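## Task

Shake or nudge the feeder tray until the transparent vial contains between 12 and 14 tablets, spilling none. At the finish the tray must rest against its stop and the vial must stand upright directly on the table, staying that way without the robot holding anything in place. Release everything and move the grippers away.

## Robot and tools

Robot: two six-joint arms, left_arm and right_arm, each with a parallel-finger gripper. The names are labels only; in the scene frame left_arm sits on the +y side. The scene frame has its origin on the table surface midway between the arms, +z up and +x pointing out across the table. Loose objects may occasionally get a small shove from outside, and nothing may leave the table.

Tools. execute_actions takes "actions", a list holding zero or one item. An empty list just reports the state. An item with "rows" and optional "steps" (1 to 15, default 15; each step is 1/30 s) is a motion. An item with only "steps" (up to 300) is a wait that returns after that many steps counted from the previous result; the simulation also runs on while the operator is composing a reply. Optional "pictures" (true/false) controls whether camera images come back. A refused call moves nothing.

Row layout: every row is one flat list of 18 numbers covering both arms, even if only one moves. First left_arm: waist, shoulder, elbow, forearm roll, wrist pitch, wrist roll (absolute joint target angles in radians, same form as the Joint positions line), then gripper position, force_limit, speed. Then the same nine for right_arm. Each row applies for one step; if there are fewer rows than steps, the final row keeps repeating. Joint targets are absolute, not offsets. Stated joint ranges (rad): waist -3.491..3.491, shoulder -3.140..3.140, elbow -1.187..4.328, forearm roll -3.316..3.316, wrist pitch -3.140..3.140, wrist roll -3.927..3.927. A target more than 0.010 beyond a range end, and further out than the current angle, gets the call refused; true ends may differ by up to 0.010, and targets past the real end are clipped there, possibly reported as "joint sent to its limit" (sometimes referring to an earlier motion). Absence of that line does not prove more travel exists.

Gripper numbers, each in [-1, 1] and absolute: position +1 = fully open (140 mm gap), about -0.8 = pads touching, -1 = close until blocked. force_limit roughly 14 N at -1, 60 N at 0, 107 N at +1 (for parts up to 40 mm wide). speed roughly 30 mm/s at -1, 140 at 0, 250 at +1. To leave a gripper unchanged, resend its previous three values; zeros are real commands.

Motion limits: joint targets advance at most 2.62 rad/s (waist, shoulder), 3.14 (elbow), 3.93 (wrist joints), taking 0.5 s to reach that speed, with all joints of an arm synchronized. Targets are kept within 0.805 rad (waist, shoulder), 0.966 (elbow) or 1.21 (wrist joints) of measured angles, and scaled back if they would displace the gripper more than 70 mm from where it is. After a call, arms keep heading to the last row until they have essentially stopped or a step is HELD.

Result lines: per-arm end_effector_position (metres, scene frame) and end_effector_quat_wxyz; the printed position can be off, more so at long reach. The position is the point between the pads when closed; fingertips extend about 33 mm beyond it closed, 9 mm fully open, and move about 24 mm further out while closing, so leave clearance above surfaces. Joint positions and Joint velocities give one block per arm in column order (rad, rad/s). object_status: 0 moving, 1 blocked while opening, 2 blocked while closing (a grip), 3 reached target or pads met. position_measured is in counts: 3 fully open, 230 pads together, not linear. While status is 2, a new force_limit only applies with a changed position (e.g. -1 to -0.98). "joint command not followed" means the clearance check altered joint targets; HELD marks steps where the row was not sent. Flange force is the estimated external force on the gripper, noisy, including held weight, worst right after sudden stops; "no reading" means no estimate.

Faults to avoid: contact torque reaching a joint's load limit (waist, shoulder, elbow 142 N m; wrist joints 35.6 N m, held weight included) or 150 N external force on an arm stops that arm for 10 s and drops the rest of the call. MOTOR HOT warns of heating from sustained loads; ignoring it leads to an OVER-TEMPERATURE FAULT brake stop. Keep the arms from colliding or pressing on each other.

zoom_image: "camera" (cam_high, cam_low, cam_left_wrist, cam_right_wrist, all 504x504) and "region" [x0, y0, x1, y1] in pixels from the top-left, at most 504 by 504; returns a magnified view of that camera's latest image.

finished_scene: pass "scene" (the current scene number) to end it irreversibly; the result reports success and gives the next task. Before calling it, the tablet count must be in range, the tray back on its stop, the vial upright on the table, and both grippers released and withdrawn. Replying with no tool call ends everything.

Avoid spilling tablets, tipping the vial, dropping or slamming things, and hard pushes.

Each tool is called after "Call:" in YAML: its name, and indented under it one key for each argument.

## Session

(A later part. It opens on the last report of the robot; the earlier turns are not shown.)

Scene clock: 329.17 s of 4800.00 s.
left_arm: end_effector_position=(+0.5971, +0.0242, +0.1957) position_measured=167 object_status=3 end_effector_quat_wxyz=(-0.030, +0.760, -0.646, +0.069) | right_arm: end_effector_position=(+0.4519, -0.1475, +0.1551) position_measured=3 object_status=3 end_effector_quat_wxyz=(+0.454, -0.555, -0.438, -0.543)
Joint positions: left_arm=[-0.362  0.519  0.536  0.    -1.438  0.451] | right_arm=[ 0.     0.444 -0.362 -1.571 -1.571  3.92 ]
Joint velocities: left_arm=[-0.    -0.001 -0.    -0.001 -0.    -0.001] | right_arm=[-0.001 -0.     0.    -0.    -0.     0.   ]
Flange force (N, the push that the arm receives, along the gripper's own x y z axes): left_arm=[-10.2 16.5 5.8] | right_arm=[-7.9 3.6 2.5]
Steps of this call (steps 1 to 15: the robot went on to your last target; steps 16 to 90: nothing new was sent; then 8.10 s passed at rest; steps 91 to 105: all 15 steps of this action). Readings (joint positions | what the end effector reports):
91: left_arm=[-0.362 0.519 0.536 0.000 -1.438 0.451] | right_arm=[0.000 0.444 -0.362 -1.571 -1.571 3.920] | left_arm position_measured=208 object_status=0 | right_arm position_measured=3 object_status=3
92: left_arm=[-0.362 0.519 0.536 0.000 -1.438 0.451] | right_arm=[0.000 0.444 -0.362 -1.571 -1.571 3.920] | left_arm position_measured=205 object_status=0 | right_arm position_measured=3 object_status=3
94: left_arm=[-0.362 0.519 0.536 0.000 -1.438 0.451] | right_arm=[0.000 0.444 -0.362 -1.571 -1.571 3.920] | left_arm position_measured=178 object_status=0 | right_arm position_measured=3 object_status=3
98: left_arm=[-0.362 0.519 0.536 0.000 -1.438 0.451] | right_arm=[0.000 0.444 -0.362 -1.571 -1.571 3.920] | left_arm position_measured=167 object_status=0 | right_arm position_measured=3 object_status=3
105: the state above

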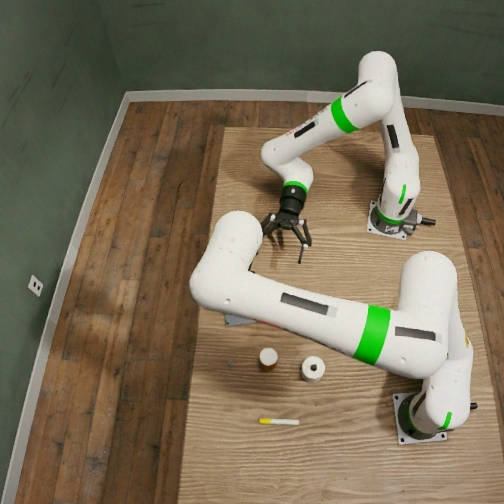

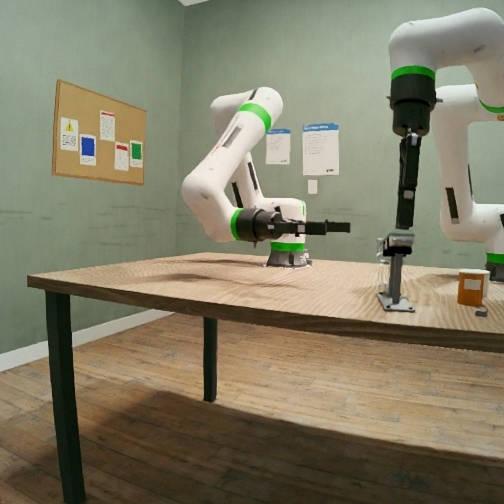

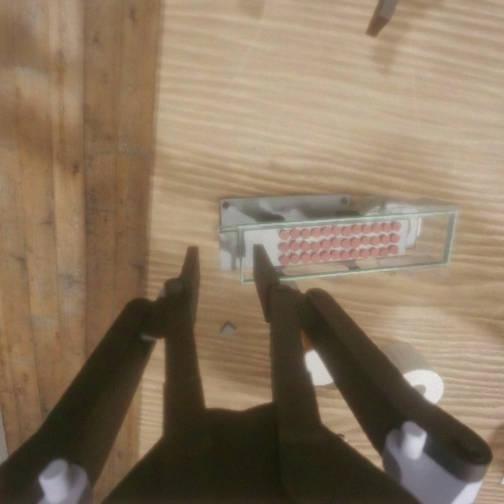

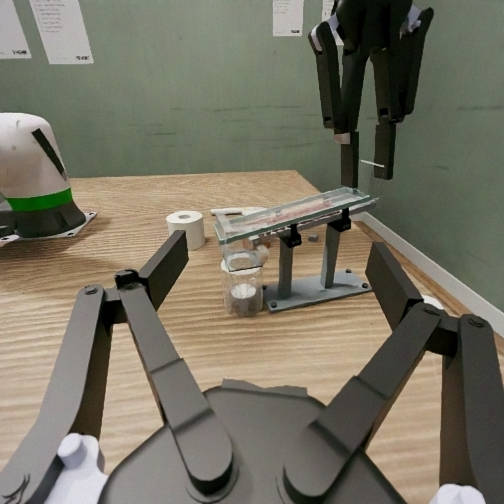

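Call:
execute_actions:
  actions:
    - {"rows": [[-0.3616,0.5193,0.5363,0,-1.4377,0.4513,-0.72,-1,-0.6,0.0,0.444,-0.362,-1.571,-1.571,3.92,1,0,0]], "steps": 15}
  pictures: false

Call:
execute_actions:
  actions:
    - {"steps": 6}
  pictures: false

Call:
execute_actions:
  actions:
    - {"rows": [[-0.3616,0.5193,0.5363,0,-1.4377,0.4513,-0.42,-1,1,0.0,0.444,-0.362,-1.571,-1.571,3.92,1,0,0]], "steps": 15}

Call:
zoom_image:
  camera: "cam_left_wrist"
  region: [160, 180, 460, 320]

Scene clock: 346.80 s of 4800.00 s.
left_arm: end_effector_position=(+0.5971, +0.0242, +0.1958) position_measured=219 object_status=0 end_effector_quat_wxyz=(-0.030, +0.760, -0.646, +0.069) | right_arm: end_effector_position=(+0.4519, -0.1475, +0.1551) position_measured=3 object_status=3 end_effector_quat_wxyz=(+0.454, -0.555, -0.438, -0.543)
Joint positions: left_arm=[-0.362  0.519  0.536 -0.    -1.438  0.451] | right_arm=[ 0.     0.444 -0.362 -1.571 -1.571  3.92 ]
Joint velocities: left_arm=[-0.    -0.001 -0.    -0.    -0.     0.   ] | right_arm=[ 0.     0.001 -0.     0.    -0.002 -0.001]
Flange force (N, the push that the arm receives, along the gripper's own x y z axes): left_arm=[-7.3 5.7 7.1] | right_arm=[-8.4 4.8 1.9]
Steps of this call (steps 1 to 15: the robot went on to your last target; steps 16 to 90: nothing new was sent; then 14.13 s passed at rest; steps 91 to 105: all 15 steps of this action). Readings (joint positions | what the end effector reports):
91: left_arm=[-0.362 0.519 0.536 0.000 -1.438 0.451] | right_arm=[0.000 0.444 -0.362 -1.571 -1.571 3.920] | left_arm position_measured=167 object_status=0 | right_arm position_measured=3 object_status=3
92: left_arm=[-0.362 0.519 0.536 -0.000 -1.438 0.451] | right_arm=[-0.000 0.444 -0.362 -1.571 -1.571 3.920] | left_arm position_measured=168 object_status=0 | right_arm position_measured=3 object_status=3
94: left_arm=[-0.362 0.519 0.536 -0.000 -1.438 0.451] | right_arm=[0.000 0.444 -0.362 -1.571 -1.571 3.920] | left_arm position_measured=176 object_status=0 | right_arm position_measured=3 object_status=3
98: left_arm=[-0.362 0.519 0.536 -0.000 -1.438 0.451] | right_arm=[0.000 0.444 -0.362 -1.571 -1.571 3.920] | left_arm position_measured=192 object_status=0 | right_arm position_measured=3 object_status=3
105: the state above

Scene clock: 347.00 s of 4800.00 s.
left_arm: end_effector_position=(+0.5971, +0.0242, +0.1958) position_measured=219 object_status=3 end_effector_quat_wxyz=(-0.030, +0.760, -0.646, +0.069) | right_arm: end_effector_position=(+0.4519, -0.1475, +0.1551) position_measured=3 object_status=3 end_effector_quat_wxyz=(+0.454, -0.555, -0.438, -0.543)
Joint positions: left_arm=[-0.362  0.519  0.536 -0.    -1.438  0.451] | right_arm=[-0.     0.444 -0.362 -1.571 -1.571  3.92 ]
Joint velocities: left_arm=[-0.001 -0.001 -0.    -0.001  0.     0.   ] | right_arm=[-0.     0.     0.    -0.    -0.002 -0.001]
Flange force (N, the push that the arm receives, along the gripper's own x y z axes): left_arm=[-9.1 8.8 5.7] | right_arm=[-8.5 5.3 2.8]
Steps of this call (steps 1 to 6: the robot went on to your last target). Readings (joint positions | what the end effector reports):
1: left_arm=[-0.362 0.519 0.536 -0.000 -1.438 0.451] | right_arm=[0.000 0.444 -0.362 -1.571 -1.571 3.920] | left_arm position_measured=219 object_status=0 | right_arm position_measured=3 object_status=3
2: left_arm=[-0.362 0.519 0.536 -0.000 -1.438 0.451] | right_arm=[0.000 0.444 -0.362 -1.571 -1.571 3.920] | left_arm position_measured=219 object_status=0 | right_arm position_measured=3 object_status=3
4: left_arm=[-0.362 0.519 0.536 -0.000 -1.438 0.451] | right_arm=[0.000 0.444 -0.362 -1.571 -1.571 3.920] | left_arm position_measured=219 object_status=0 | right_arm position_measured=3 object_status=3
6: the state above

Scene clock: 347.50 s of 4800.00 s.
left_arm: end_effector_position=(+0.5971, +0.0242, +0.1958) position_measured=182 object_status=3 end_effector_quat_wxyz=(-0.030, +0.760, -0.646, +0.069) | right_arm: end_effector_position=(+0.4519, -0.1475, +0.1551) position_measured=3 object_status=3 end_effector_quat_wxyz=(+0.454, -0.555, -0.438, -0.543)
Joint positions: left_arm=[-0.362  0.519  0.536 -0.    -1.438  0.451] | right_arm=[ 0.     0.444 -0.362 -1.571 -1.571  3.92 ]
Joint velocities: left_arm=[ 0.    -0.001 -0.     0.     0.    -0.   ] | right_arm=[ 0.     0.     0.     0.     0.    -0.002]
Flange force (N, the push that the arm receives, along the gripper's own x y z axes): left_arm=[-9.7 12.4 5.6] | right_arm=[-8.4 4.6 2.8]
Steps of this call (steps 1 to 15: all 15 steps of this action). Readings (joint positions | what the end effector reports):
1: left_arm=[-0.362 0.519 0.536 -0.000 -1.438 0.451] | right_arm=[0.000 0.444 -0.362 -1.571 -1.571 3.920] | left_arm position_measured=219 object_status=0 | right_arm position_measured=3 object_status=3
2: left_arm=[-0.362 0.519 0.536 -0.000 -1.438 0.451] | right_arm=[0.000 0.444 -0.362 -1.571 -1.571 3.920] | left_arm position_measured=217 object_status=0 | right_arm position_measured=3 object_status=3
4: left_arm=[-0.362 0.519 0.536 -0.000 -1.438 0.451] | right_arm=[0.000 0.444 -0.362 -1.571 -1.571 3.920] | left_arm position_measured=190 object_status=0 | right_arm position_measured=3 object_status=3
8: left_arm=[-0.362 0.519 0.536 -0.000 -1.438 0.451] | right_arm=[0.000 0.444 -0.362 -1.571 -1.571 3.920] | left_arm position_measured=182 object_status=0 | right_arm position_measured=3 object_status=3
15: the state above

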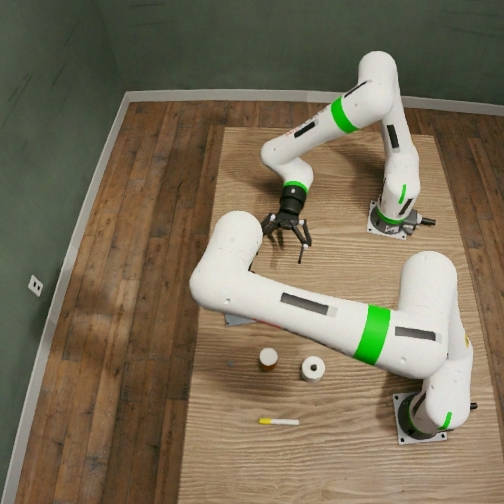

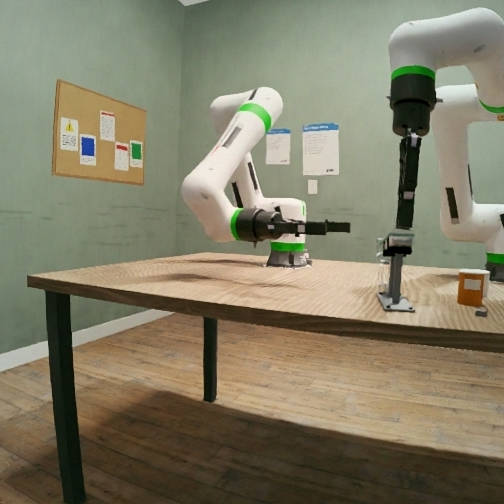

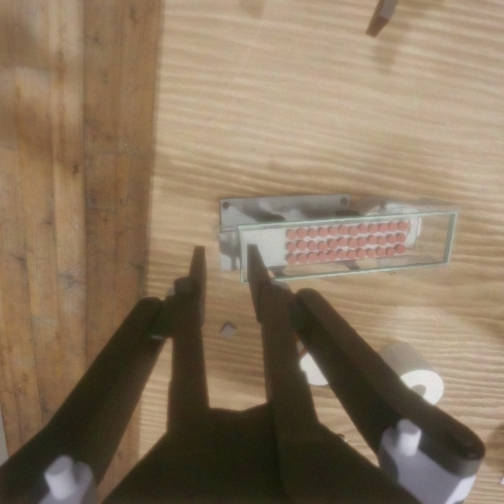

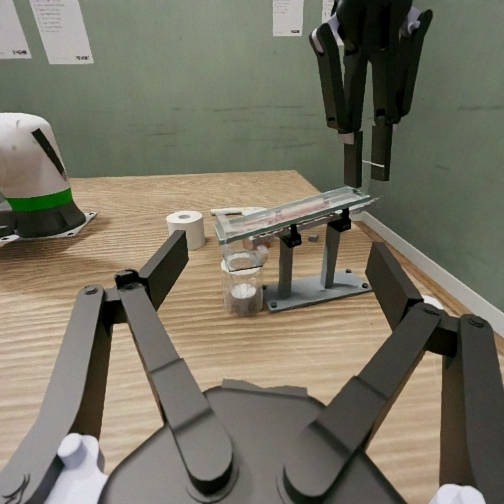

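Region (160, 180, 460, 320) of cam_left_wrist's 504x504 image, scaled by 1.680, with more detail than that image has; it fills the top 235 rows of this view, and the rest is white.

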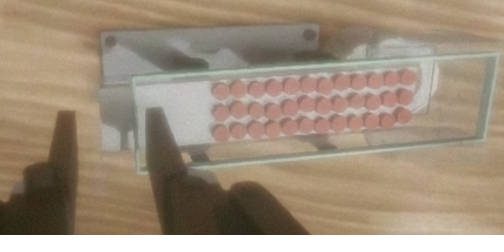

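Call:
execute_actions:
  actions:
    - {"rows": [[-0.3616,0.5193,0.5363,0,-1.4377,0.4513,-0.72,-1,-0.6,0.0,0.444,-0.362,-1.571,-1.571,3.92,1,0,0]], "steps": 15}
  pictures: false

Call:
execute_actions:
  actions:
    - {"rows": [[-0.3616,0.5193,0.5363,0,-1.4377,0.4513,-0.42,-1,1,0.0,0.444,-0.362,-1.571,-1.571,3.92,1,0,0]], "steps": 15}

Call:
zoom_image:
  camera: "cam_left_wrist"
  region: [160, 180, 460, 320]

Call:
zoom_image:
  camera: "cam_right_wrist"
  region: [200, 205, 300, 325]

Scene clock: 354.97 s of 4800.00 s.
left_arm: end_effector_position=(+0.5971, +0.0242, +0.1958) position_measured=219 object_status=0 end_effector_quat_wxyz=(-0.030, +0.760, -0.646, +0.069) | right_arm: end_effector_position=(+0.4519, -0.1475, +0.1551) position_measured=3 object_status=3 end_effector_quat_wxyz=(+0.454, -0.555, -0.438, -0.543)
Joint positions: left_arm=[-0.362  0.519  0.536  0.    -1.438  0.451] | right_arm=[ 0.     0.444 -0.362 -1.571 -1.571  3.92 ]
Joint velocities: left_arm=[-0.    -0.001 -0.    -0.001 -0.    -0.   ] | right_arm=[-0.    -0.     0.    -0.     0.001  0.   ]
Flange force (N, the push that the arm receives, along the gripper's own x y z axes): left_arm=[-8.3 8.9 7.2] | right_arm=[-8.1 3.8 2.4]
Steps of this call (steps 1 to 15: the robot went on to your last target; steps 16 to 90: nothing new was sent; then 3.97 s passed at rest; steps 91 to 105: all 15 steps of this action). Readings (joint positions | what the end effector reports):
91: left_arm=[-0.362 0.519 0.536 0.000 -1.438 0.451] | right_arm=[0.000 0.444 -0.362 -1.571 -1.571 3.920] | left_arm position_measured=182 object_status=0 | right_arm position_measured=3 object_status=3
92: left_arm=[-0.362 0.519 0.536 0.000 -1.438 0.451] | right_arm=[-0.000 0.444 -0.362 -1.571 -1.571 3.920] | left_arm position_measured=183 object_status=0 | right_arm position_measured=3 object_status=3
94: left_arm=[-0.362 0.519 0.536 0.000 -1.438 0.451] | right_arm=[0.000 0.444 -0.362 -1.571 -1.571 3.920] | left_arm position_measured=191 object_status=0 | right_arm position_measured=3 object_status=3
98: left_arm=[-0.362 0.519 0.536 0.000 -1.438 0.451] | right_arm=[-0.000 0.444 -0.362 -1.571 -1.571 3.920] | left_arm position_measured=207 object_status=0 | right_arm position_measured=3 object_status=3
105: the state above

Scene clock: 355.47 s of 4800.00 s.
left_arm: end_effector_position=(+0.5971, +0.0242, +0.1957) position_measured=182 object_status=3 end_effector_quat_wxyz=(-0.030, +0.760, -0.646, +0.069) | right_arm: end_effector_position=(+0.4519, -0.1475, +0.1551) position_measured=3 object_status=3 end_effector_quat_wxyz=(+0.454, -0.555, -0.438, -0.543)
Joint positions: left_arm=[-0.362  0.519  0.536  0.    -1.438  0.451] | right_arm=[ 0.     0.444 -0.362 -1.571 -1.571  3.92 ]
Joint velocities: left_arm=[ 0.    -0.    -0.     0.001 -0.001 -0.   ] | right_arm=[ 0.    -0.    -0.     0.    -0.001  0.   ]
Flange force (N, the push that the arm receives, along the gripper's own x y z axes): left_arm=[-10.2 14.0 7.1] | right_arm=[-8.7 4.7 2.4]
Steps of this call (steps 1 to 15: all 15 steps of this action). Readings (joint positions | what the end effector reports):
1: left_arm=[-0.362 0.519 0.536 0.000 -1.438 0.451] | right_arm=[0.000 0.444 -0.362 -1.571 -1.571 3.920] | left_arm position_measured=219 object_status=0 | right_arm position_measured=3 object_status=3
2: left_arm=[-0.362 0.519 0.536 0.000 -1.438 0.451] | right_arm=[0.000 0.444 -0.362 -1.571 -1.571 3.920] | left_arm position_measured=217 object_status=0 | right_arm position_measured=3 object_status=3
4: left_arm=[-0.362 0.519 0.536 0.000 -1.438 0.451] | right_arm=[0.000 0.444 -0.362 -1.571 -1.571 3.920] | left_arm position_measured=190 object_status=0 | right_arm position_measured=3 object_status=3
8: left_arm=[-0.362 0.519 0.536 0.000 -1.438 0.451] | right_arm=[0.000 0.444 -0.362 -1.571 -1.571 3.920] | left_arm position_measured=182 object_status=0 | right_arm position_measured=3 object_status=3
15: the state above

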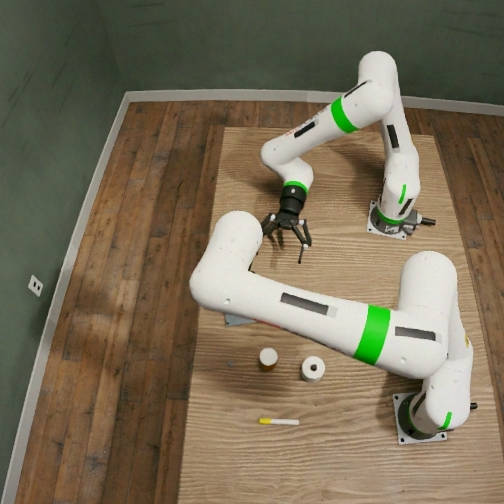

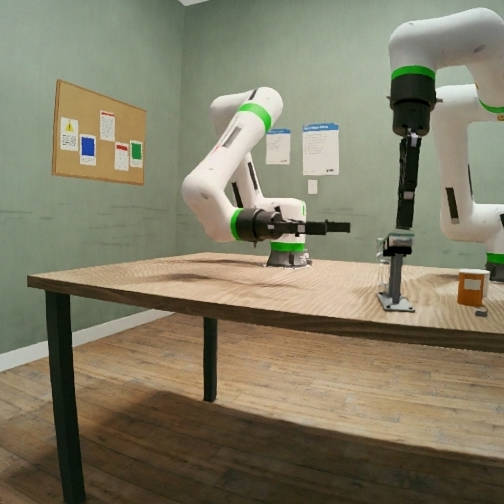

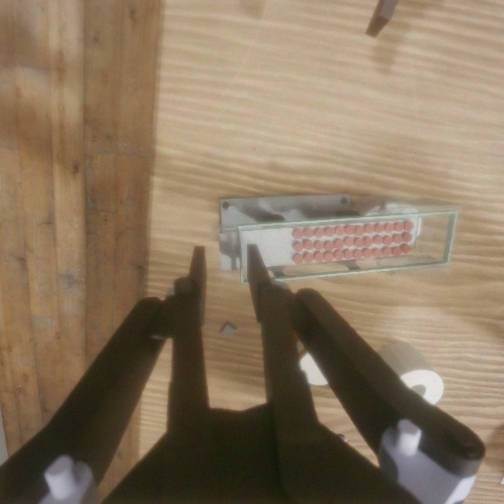

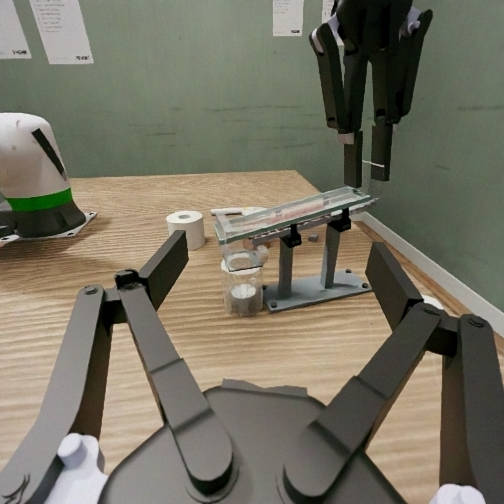

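Region (160, 180, 460, 320) of cam_left_wrist's 504x504 image, scaled by 1.680, with more detail than that image has; it fills the top 235 rows of this view, and the rest is white.

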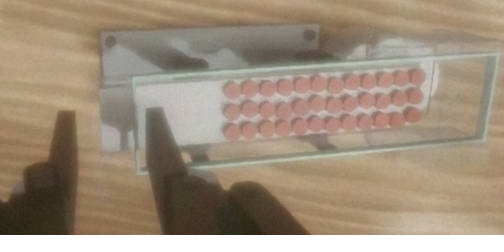

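Region (200, 205, 300, 325) of cam_right_wrist's 504x504 image, scaled by 4.200, with more detail than that image has.

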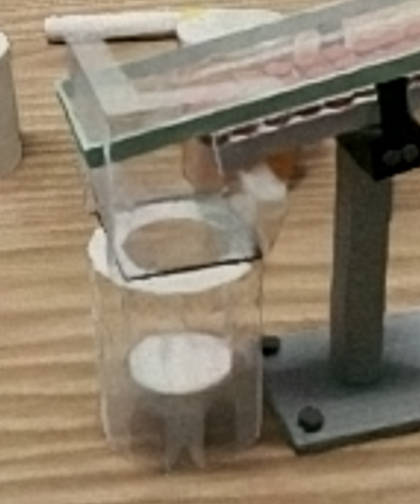

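Call:
execute_actions:
  actions:
    - {"rows": [[-0.3616,0.5193,0.5363,0,-1.4377,0.4513,-0.72,-1,-0.6,0.0,0.444,-0.362,-1.571,-1.571,3.92,1,0,0]], "steps": 15}
  pictures: false

Call:
execute_actions:
  actions:
    - {"rows": [[-0.3616,0.5193,0.5363,0,-1.4377,0.4513,-0.42,-1,1,0.0,0.444,-0.362,-1.571,-1.571,3.92,1,0,0]], "steps": 15}
  pictures: false

Call:
execute_actions:
  actions:
    - {"steps": 15}

Call:
zoom_image:
  camera: "cam_left_wrist"
  region: [160, 180, 460, 320]

Call:
zoom_image:
  camera: "cam_right_wrist"
  region: [200, 205, 300, 325]

Scene clock: 364.70 s of 4800.00 s.
left_arm: end_effector_position=(+0.5971, +0.0242, +0.1958) position_measured=219 object_status=0 end_effector_quat_wxyz=(-0.030, +0.760, -0.646, +0.069) | right_arm: end_effector_position=(+0.4519, -0.1475, +0.1551) position_measured=3 object_status=3 end_effector_quat_wxyz=(+0.454, -0.555, -0.438, -0.543)
Joint positions: left_arm=[-0.362  0.519  0.536 -0.    -1.438  0.451] | right_arm=[ 0.     0.444 -0.362 -1.571 -1.571  3.92 ]
Joint velocities: left_arm=[ 0.     0.     0.    -0.001 -0.001  0.   ] | right_arm=[ 0.001  0.    -0.     0.    -0.001  0.001]
Flange force (N, the push that the arm receives, along the gripper's own x y z axes): left_arm=[-9.6 8.4 8.2] | right_arm=[-8.2 4.5 2.7]
Steps of this call (steps 1 to 15: the robot went on to your last target; steps 16 to 90: nothing new was sent; then 5.73 s passed at rest; steps 91 to 105: all 15 steps of this action). Readings (joint positions | what the end effector reports):
91: left_arm=[-0.362 0.519 0.536 0.000 -1.438 0.451] | right_arm=[-0.000 0.444 -0.362 -1.571 -1.571 3.920] | left_arm position_measured=182 object_status=0 | right_arm position_measured=3 object_status=3
92: left_arm=[-0.362 0.519 0.536 -0.000 -1.438 0.451] | right_arm=[-0.000 0.444 -0.362 -1.571 -1.571 3.920] | left_arm position_measured=183 object_status=0 | right_arm position_measured=3 object_status=3
94: left_arm=[-0.362 0.519 0.536 -0.000 -1.438 0.451] | right_arm=[0.000 0.444 -0.362 -1.571 -1.571 3.920] | left_arm position_measured=191 object_status=0 | right_arm position_measured=3 object_status=3
98: left_arm=[-0.362 0.519 0.536 -0.000 -1.438 0.451] | right_arm=[0.000 0.444 -0.362 -1.571 -1.571 3.920] | left_arm position_measured=207 object_status=0 | right_arm position_measured=3 object_status=3
105: the state above

Scene clock: 365.20 s of 4800.00 s.
left_arm: end_effector_position=(+0.5971, +0.0242, +0.1958) position_measured=182 object_status=3 end_effector_quat_wxyz=(-0.030, +0.760, -0.646, +0.069) | right_arm: end_effector_position=(+0.4519, -0.1475, +0.1551) position_measured=3 object_status=3 end_effector_quat_wxyz=(+0.454, -0.555, -0.438, -0.543)
Joint positions: left_arm=[-0.362  0.519  0.536 -0.    -1.438  0.451] | right_arm=[ 0.     0.444 -0.362 -1.571 -1.571  3.92 ]
Joint velocities: left_arm=[-0.     0.     0.    -0.     0.001  0.   ] | right_arm=[ 0.     0.    -0.    -0.     0.001  0.001]
Flange force (N, the push that the arm receives, along the gripper's own x y z axes): left_arm=[-14.4 18.0 7.5] | right_arm=[-8.6 3.4 1.5]
Steps of this call (steps 1 to 15: all 15 steps of this action). Readings (joint positions | what the end effector reports):
1: left_arm=[-0.362 0.519 0.536 -0.000 -1.438 0.451] | right_arm=[0.000 0.444 -0.362 -1.571 -1.571 3.920] | left_arm position_measured=219 object_status=0 | right_arm position_measured=3 object_status=3
2: left_arm=[-0.362 0.519 0.536 -0.000 -1.438 0.451] | right_arm=[0.000 0.444 -0.362 -1.571 -1.571 3.920] | left_arm position_measured=217 object_status=0 | right_arm position_measured=3 object_status=3
4: left_arm=[-0.362 0.519 0.536 -0.000 -1.438 0.451] | right_arm=[0.000 0.444 -0.362 -1.571 -1.571 3.920] | left_arm position_measured=190 object_status=0 | right_arm position_measured=3 object_status=3
8: left_arm=[-0.362 0.519 0.536 -0.000 -1.438 0.451] | right_arm=[0.000 0.444 -0.362 -1.571 -1.571 3.920] | left_arm position_measured=182 object_status=0 | right_arm position_measured=3 object_status=3
15: the state above

Scene clock: 365.70 s of 4800.00 s.
left_arm: end_effector_position=(+0.5971, +0.0242, +0.1958) position_measured=182 object_status=3 end_effector_quat_wxyz=(-0.030, +0.760, -0.646, +0.069) | right_arm: end_effector_position=(+0.4519, -0.1475, +0.1551) position_measured=3 object_status=3 end_effector_quat_wxyz=(+0.454, -0.555, -0.438, -0.543)
Joint positions: left_arm=[-0.362  0.519  0.536  0.    -1.438  0.451] | right_arm=[ 0.     0.444 -0.362 -1.571 -1.571  3.92 ]
Joint velocities: left_arm=[-0.    -0.     0.001  0.001  0.     0.001] | right_arm=[ 0.     0.    -0.    -0.     0.001 -0.002]
Flange force (N, the push that the arm receives, along the gripper's own x y z axes): left_arm=[-13.1 15.9 7.3] | right_arm=[-8.3 4.9 2.4]
Steps of this call (steps 1 to 15: the robot went on to your last target). Readings (joint positions | what the end effector reports):
1: left_arm=[-0.362 0.519 0.536 0.000 -1.438 0.451] | right_arm=[0.000 0.444 -0.362 -1.571 -1.571 3.920] | left_arm position_measured=182 object_status=3 | right_arm position_measured=3 object_status=3
2: left_arm=[-0.362 0.519 0.536 0.000 -1.438 0.451] | right_arm=[0.000 0.444 -0.362 -1.571 -1.571 3.920] | left_arm position_measured=182 object_status=3 | right_arm position_measured=3 object_status=3
4: left_arm=[-0.362 0.519 0.536 0.000 -1.438 0.451] | right_arm=[0.000 0.444 -0.362 -1.571 -1.571 3.920] | left_arm position_measured=182 object_status=3 | right_arm position_measured=3 object_status=3
8: left_arm=[-0.362 0.519 0.536 0.000 -1.438 0.451] | right_arm=[-0.000 0.444 -0.362 -1.571 -1.571 3.920] | left_arm position_measured=182 object_status=3 | right_arm position_measured=3 object_status=3
15: the state above
All arms were judged still, so your last target was given up. Only a new action makes them travel on or press farther. Fingers that are still opening or closing keep moving.

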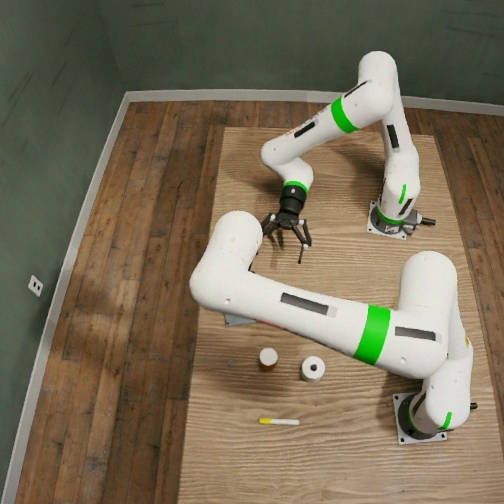

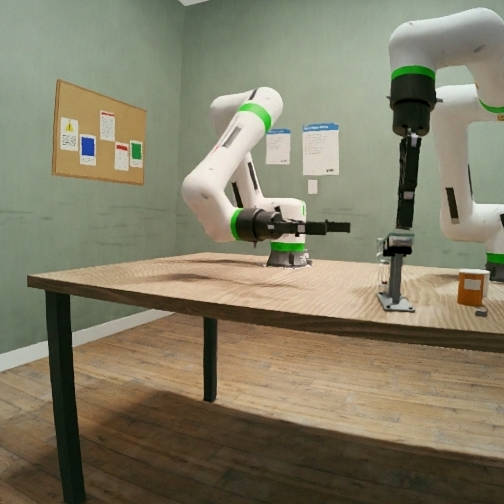

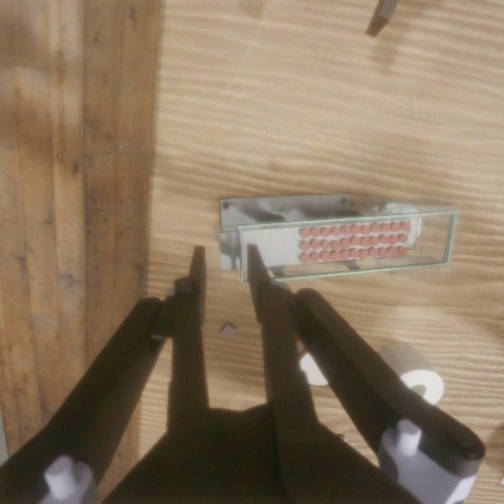

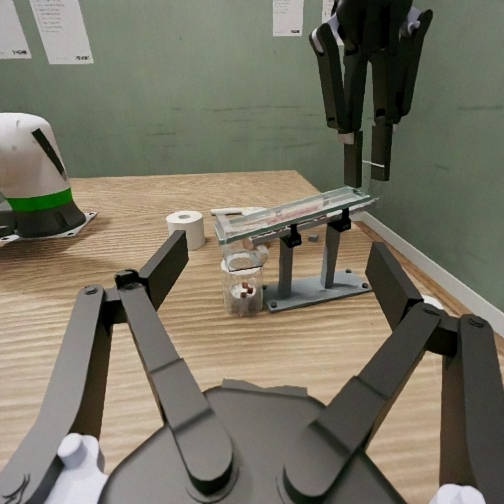

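Region (160, 180, 460, 320) of cam_left_wrist's 504x504 image, scaled by 1.680, with more detail than that image has; it fills the top 235 rows of this view, and the rest is white.

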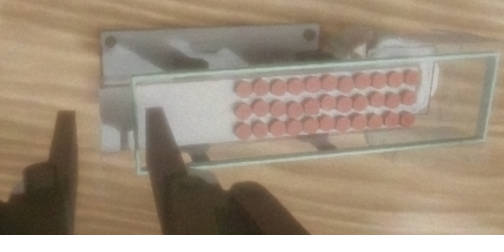

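Region (200, 205, 300, 325) of cam_right_wrist's 504x504 image, scaled by 4.200, with more detail than that image has.

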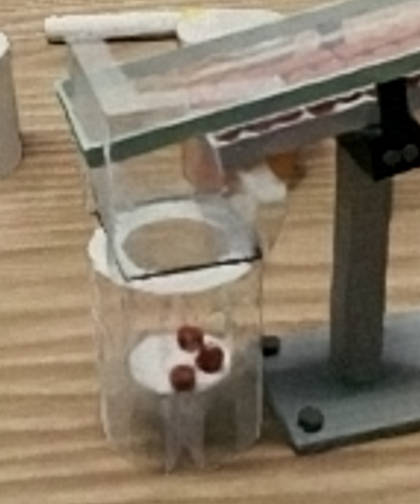

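Call:
execute_actions:
  actions:
    - {"rows": [[-0.3616,0.5193,0.5363,0,-1.4377,0.4513,-0.72,-1,-0.6,0.0,0.444,-0.362,-1.571,-1.571,3.92,1,0,0]], "steps": 15}
  pictures: false

Call:
execute_actions:
  actions:
    - {"rows": [[-0.3616,0.5193,0.5363,0,-1.4377,0.4513,-0.42,-1,1,0.0,0.444,-0.362,-1.571,-1.571,3.92,1,0,0]], "steps": 15}
  pictures: false

Call:
execute_actions:
  actions:
    - {"steps": 10}

Call:
zoom_image:
  camera: "cam_left_wrist"
  region: [160, 180, 460, 320]

Call:
zoom_image:
  camera: "cam_right_wrist"
  region: [200, 205, 300, 325]

Scene clock: 372.90 s of 4800.00 s.
left_arm: end_effector_position=(+0.5971, +0.0242, +0.1957) position_measured=219 object_status=0 end_effector_quat_wxyz=(-0.030, +0.760, -0.646, +0.069) | right_arm: end_effector_position=(+0.4519, -0.1475, +0.1551) position_measured=3 object_status=3 end_effector_quat_wxyz=(+0.454, -0.555, -0.438, -0.543)
Joint positions: left_arm=[-0.362  0.519  0.536  0.    -1.438  0.451] | right_arm=[ 0.     0.444 -0.362 -1.571 -1.571  3.92 ]
Joint velocities: left_arm=[-0.    -0.001 -0.     0.001 -0.    -0.   ] | right_arm=[-0.001 -0.001  0.     0.     0.001 -0.002]
Flange force (N, the push that the arm receives, along the gripper's own x y z axes): left_arm=[-14.9 13.7 8.3] | right_arm=[-8.5 4.6 2.1]
Steps of this call (steps 1 to 90: nothing new was sent; then 3.70 s passed at rest; steps 91 to 105: all 15 steps of this action). Readings (joint positions | what the end effector reports):
91: left_arm=[-0.362 0.519 0.536 0.000 -1.438 0.451] | right_arm=[0.000 0.444 -0.362 -1.571 -1.571 3.920] | left_arm position_measured=182 object_status=0 | right_arm position_measured=3 object_status=3
92: left_arm=[-0.362 0.519 0.536 0.000 -1.438 0.451] | right_arm=[0.000 0.444 -0.362 -1.571 -1.571 3.920] | left_arm position_measured=183 object_status=0 | right_arm position_measured=3 object_status=3
94: left_arm=[-0.362 0.519 0.536 0.000 -1.438 0.451] | right_arm=[0.000 0.444 -0.362 -1.571 -1.571 3.920] | left_arm position_measured=191 object_status=0 | right_arm position_measured=3 object_status=3
98: left_arm=[-0.362 0.519 0.536 0.000 -1.438 0.451] | right_arm=[0.000 0.444 -0.362 -1.571 -1.571 3.920] | left_arm position_measured=207 object_status=0 | right_arm position_measured=3 object_status=3
105: the state above

Scene clock: 373.40 s of 4800.00 s.
left_arm: end_effector_position=(+0.5971, +0.0242, +0.1957) position_measured=182 object_status=3 end_effector_quat_wxyz=(-0.030, +0.760, -0.646, +0.069) | right_arm: end_effector_position=(+0.4519, -0.1475, +0.1551) position_measured=3 object_status=3 end_effector_quat_wxyz=(+0.454, -0.555, -0.438, -0.543)
Joint positions: left_arm=[-0.362  0.519  0.536  0.    -1.438  0.451] | right_arm=[ 0.     0.444 -0.362 -1.571 -1.571  3.92 ]
Joint velocities: left_arm=[-0.     0.001  0.    -0.001  0.001 -0.   ] | right_arm=[-0.     0.    -0.     0.    -0.    -0.001]
Flange force (N, the push that the arm receives, along the gripper's own x y z axes): left_arm=[-12.7 18.1 6.9] | right_arm=[-7.7 4.0 2.7]
Steps of this call (steps 1 to 15: all 15 steps of this action). Readings (joint positions | what the end effector reports):
1: left_arm=[-0.362 0.519 0.536 0.000 -1.438 0.451] | right_arm=[0.000 0.444 -0.362 -1.571 -1.571 3.920] | left_arm position_measured=219 object_status=0 | right_arm position_measured=3 object_status=3
2: left_arm=[-0.362 0.519 0.536 0.000 -1.438 0.451] | right_arm=[0.000 0.444 -0.362 -1.571 -1.571 3.920] | left_arm position_measured=217 object_status=0 | right_arm position_measured=3 object_status=3
4: left_arm=[-0.362 0.519 0.536 0.000 -1.438 0.451] | right_arm=[0.000 0.444 -0.362 -1.571 -1.571 3.920] | left_arm position_measured=190 object_status=0 | right_arm position_measured=3 object_status=3
8: left_arm=[-0.362 0.519 0.536 0.000 -1.438 0.451] | right_arm=[0.000 0.444 -0.362 -1.571 -1.571 3.920] | left_arm position_measured=182 object_status=0 | right_arm position_measured=3 object_status=3
15: the state above

Scene clock: 373.73 s of 4800.00 s.
left_arm: end_effector_position=(+0.5971, +0.0242, +0.1957) position_measured=182 object_status=3 end_effector_quat_wxyz=(-0.030, +0.760, -0.646, +0.069) | right_arm: end_effector_position=(+0.4519, -0.1475, +0.1551) position_measured=3 object_status=3 end_effector_quat_wxyz=(+0.454, -0.555, -0.438, -0.543)
Joint positions: left_arm=[-0.362  0.519  0.536  0.    -1.438  0.451] | right_arm=[ 0.     0.444 -0.362 -1.571 -1.571  3.92 ]
Joint velocities: left_arm=[-0.     0.001  0.     0.     0.001 -0.   ] | right_arm=[ 0.    -0.    -0.     0.    -0.    -0.001]
Flange force (N, the push that the arm receives, along the gripper's own x y z axes): left_arm=[-13.5 16.3 5.7] | right_arm=[-8.3 4.6 2.9]
Steps of this call (steps 1 to 10: the robot went on to your last target). Readings (joint positions | what the end effector reports):
1: left_arm=[-0.362 0.519 0.536 0.000 -1.438 0.451] | right_arm=[0.000 0.444 -0.362 -1.571 -1.571 3.920] | left_arm position_measured=182 object_status=3 | right_arm position_measured=3 object_status=3
2: left_arm=[-0.362 0.519 0.536 0.000 -1.438 0.451] | right_arm=[0.000 0.444 -0.362 -1.571 -1.571 3.920] | left_arm position_measured=182 object_status=3 | right_arm position_measured=3 object_status=3
4: left_arm=[-0.362 0.519 0.536 0.000 -1.438 0.451] | right_arm=[0.000 0.444 -0.362 -1.571 -1.571 3.920] | left_arm position_measured=182 object_status=3 | right_arm position_measured=3 object_status=3
8: left_arm=[-0.362 0.519 0.536 0.000 -1.438 0.451] | right_arm=[0.000 0.444 -0.362 -1.571 -1.571 3.920] | left_arm position_measured=182 object_status=3 | right_arm position_measured=3 object_status=3
10: the state above

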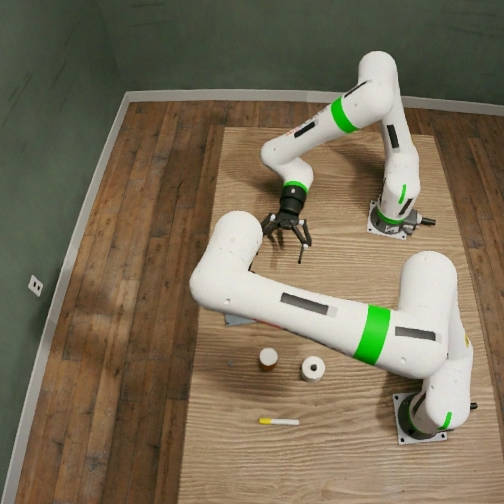

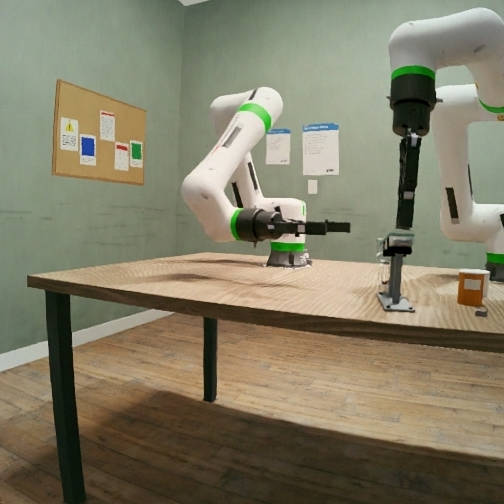

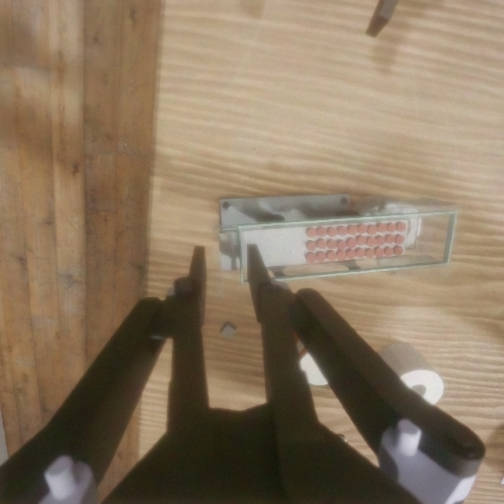

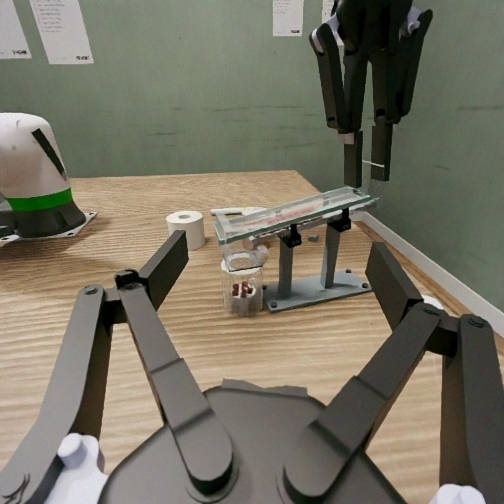

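Region (160, 180, 460, 320) of cam_left_wrist's 504x504 image, scaled by 1.680, with more detail than that image has; it fills the top 235 rows of this view, and the rest is white.

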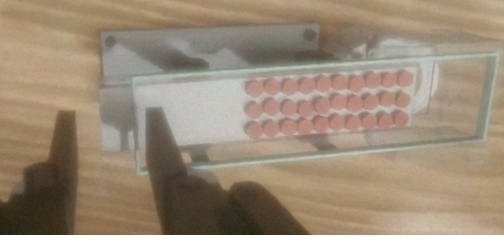

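Region (200, 205, 300, 325) of cam_right_wrist's 504x504 image, scaled by 4.200, with more detail than that image has.

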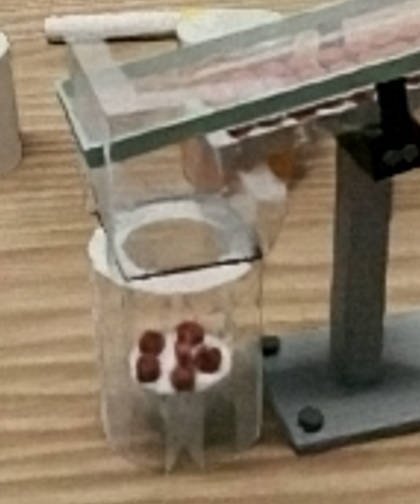

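Call:
execute_actions:
  actions:
    - {"rows": [[-0.3616,0.5193,0.5363,0,-1.4377,0.4513,-0.72,-1,-0.6,0.0,0.444,-0.362,-1.571,-1.571,3.92,1,0,0]], "steps": 15}
  pictures: false

Call:
execute_actions:
  actions:
    - {"rows": [[-0.3616,0.5193,0.5363,0,-1.4377,0.4513,-0.42,-1,1,0.0,0.444,-0.362,-1.571,-1.571,3.92,1,0,0]], "steps": 15}
  pictures: false

Call:
execute_actions:
  actions:
    - {"steps": 10}

Call:
zoom_image:
  camera: "cam_left_wrist"
  region: [160, 180, 460, 320]

Call:
zoom_image:
  camera: "cam_right_wrist"
  region: [200, 205, 300, 325]

Scene clock: 380.03 s of 4800.00 s.
left_arm: end_effector_position=(+0.5971, +0.0242, +0.1957) position_measured=219 object_status=0 end_effector_quat_wxyz=(-0.030, +0.760, -0.646, +0.069) | right_arm: end_effector_position=(+0.4519, -0.1475, +0.1551) position_measured=3 object_status=3 end_effector_quat_wxyz=(+0.454, -0.555, -0.438, -0.543)
Joint positions: left_arm=[-0.362  0.519  0.536 -0.    -1.438  0.451] | right_arm=[ 0.     0.444 -0.362 -1.571 -1.571  3.92 ]
Joint velocities: left_arm=[ 0. -0.  0.  0.  0.  0.] | right_arm=[ 0.    -0.001  0.    -0.    -0.001  0.001]
Flange force (N, the push that the arm receives, along the gripper's own x y z axes): left_arm=[-7.7 2.7 5.4] | right_arm=[-8.3 4.6 2.4]
Steps of this call (steps 1 to 15: the robot went on to your last target; steps 16 to 90: nothing new was sent; then 2.80 s passed at rest; steps 91 to 105: all 15 steps of this action). Readings (joint positions | what the end effector reports):
91: left_arm=[-0.362 0.519 0.536 -0.000 -1.438 0.451] | right_arm=[0.000 0.444 -0.362 -1.571 -1.571 3.920] | left_arm position_measured=182 object_status=0 | right_arm position_measured=3 object_status=3
92: left_arm=[-0.362 0.519 0.536 -0.000 -1.438 0.451] | right_arm=[0.000 0.444 -0.362 -1.571 -1.571 3.920] | left_arm position_measured=183 object_status=0 | right_arm position_measured=3 object_status=3
94: left_arm=[-0.362 0.519 0.536 -0.000 -1.438 0.451] | right_arm=[0.000 0.444 -0.362 -1.571 -1.571 3.920] | left_arm position_measured=191 object_status=0 | right_arm position_measured=3 object_status=3
98: left_arm=[-0.362 0.519 0.536 -0.000 -1.438 0.451] | right_arm=[0.000 0.444 -0.362 -1.571 -1.571 3.920] | left_arm position_measured=207 object_status=0 | right_arm position_measured=3 object_status=3
105: the state above

Scene clock: 380.53 s of 4800.00 s.
left_arm: end_effector_position=(+0.5971, +0.0242, +0.1957) position_measured=182 object_status=3 end_effector_quat_wxyz=(-0.030, +0.760, -0.646, +0.069) | right_arm: end_effector_position=(+0.4519, -0.1475, +0.1551) position_measured=3 object_status=3 end_effector_quat_wxyz=(+0.454, -0.555, -0.438, -0.543)
Joint positions: left_arm=[-0.362  0.519  0.536 -0.    -1.438  0.451] | right_arm=[ 0.     0.444 -0.362 -1.571 -1.571  3.92 ]
Joint velocities: left_arm=[ 0.    -0.    -0.     0.     0.     0.001] | right_arm=[ 0.001 -0.    -0.     0.    -0.    -0.001]
Flange force (N, the push that the arm receives, along the gripper's own x y z axes): left_arm=[-10.4 12.4 5.2] | right_arm=[-7.8 4.9 2.7]
Steps of this call (steps 1 to 15: all 15 steps of this action). Readings (joint positions | what the end effector reports):
1: left_arm=[-0.362 0.519 0.536 -0.000 -1.438 0.451] | right_arm=[0.000 0.444 -0.362 -1.571 -1.571 3.920] | left_arm position_measured=219 object_status=0 | right_arm position_measured=3 object_status=3
2: left_arm=[-0.362 0.519 0.536 -0.000 -1.438 0.451] | right_arm=[0.000 0.444 -0.362 -1.571 -1.571 3.920] | left_arm position_measured=217 object_status=0 | right_arm position_measured=3 object_status=3
4: left_arm=[-0.362 0.519 0.536 -0.000 -1.438 0.451] | right_arm=[-0.000 0.444 -0.362 -1.571 -1.571 3.920] | left_arm position_measured=190 object_status=0 | right_arm position_measured=3 object_status=3
8: left_arm=[-0.362 0.519 0.536 -0.000 -1.438 0.451] | right_arm=[0.000 0.444 -0.362 -1.571 -1.571 3.920] | left_arm position_measured=182 object_status=0 | right_arm position_measured=3 object_status=3
15: the state above

Scene clock: 380.87 s of 4800.00 s.
left_arm: end_effector_position=(+0.5971, +0.0242, +0.1957) position_measured=182 object_status=3 end_effector_quat_wxyz=(-0.030, +0.760, -0.646, +0.069) | right_arm: end_effector_position=(+0.4519, -0.1475, +0.1551) position_measured=3 object_status=3 end_effector_quat_wxyz=(+0.454, -0.555, -0.438, -0.543)
Joint positions: left_arm=[-0.362  0.519  0.536  0.    -1.438  0.451] | right_arm=[ 0.     0.444 -0.362 -1.571 -1.571  3.92 ]
Joint velocities: left_arm=[ 0.     0.     0.    -0.    -0.001 -0.   ] | right_arm=[ 0.001 -0.    -0.    -0.    -0.002 -0.001]
Flange force (N, the push that the arm receives, along the gripper's own x y z axes): left_arm=[-16.6 16.4 6.1] | right_arm=[-8.3 5.3 2.6]
Steps of this call (steps 1 to 10: the robot went on to your last target). Readings (joint positions | what the end effector reports):
1: left_arm=[-0.362 0.519 0.536 -0.000 -1.438 0.451] | right_arm=[-0.000 0.444 -0.362 -1.571 -1.571 3.920] | left_arm position_measured=182 object_status=3 | right_arm position_measured=3 object_status=3
2: left_arm=[-0.362 0.519 0.536 -0.000 -1.438 0.451] | right_arm=[0.000 0.444 -0.362 -1.571 -1.571 3.920] | left_arm position_measured=182 object_status=3 | right_arm position_measured=3 object_status=3
4: left_arm=[-0.362 0.519 0.536 0.000 -1.438 0.451] | right_arm=[0.000 0.444 -0.362 -1.571 -1.571 3.920] | left_arm position_measured=182 object_status=3 | right_arm position_measured=3 object_status=3
8: left_arm=[-0.362 0.519 0.536 0.000 -1.438 0.451] | right_arm=[0.000 0.444 -0.362 -1.571 -1.571 3.920] | left_arm position_measured=182 object_status=3 | right_arm position_measured=3 object_status=3
10: the state above

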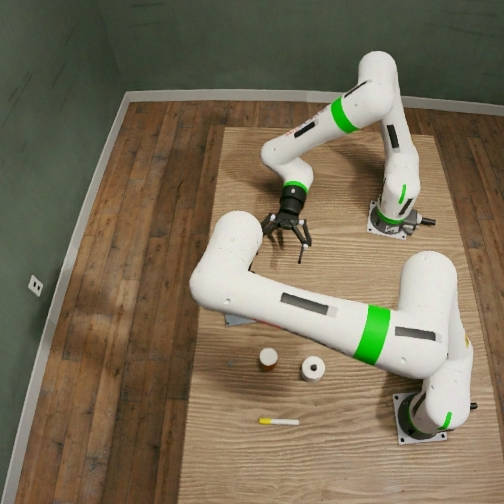

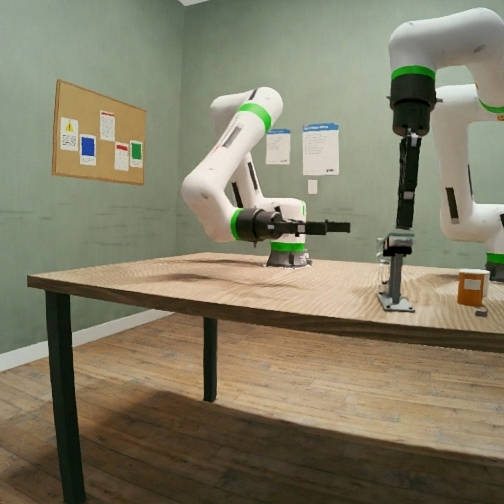

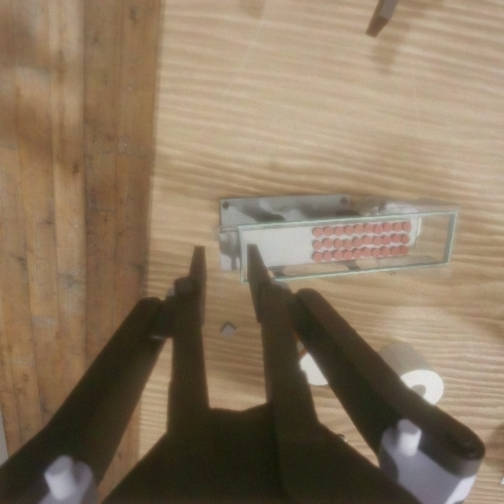

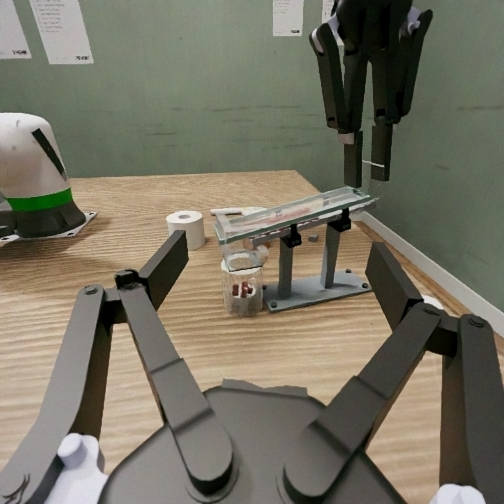

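Region (160, 180, 460, 320) of cam_left_wrist's 504x504 image, scaled by 1.680, with more detail than that image has; it fills the top 235 rows of this view, and the rest is white.

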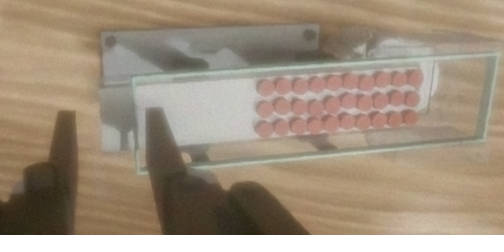

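Region (200, 205, 300, 325) of cam_right_wrist's 504x504 image, scaled by 4.200, with more detail than that image has.

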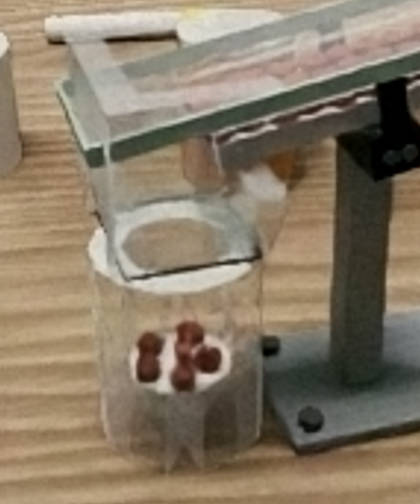

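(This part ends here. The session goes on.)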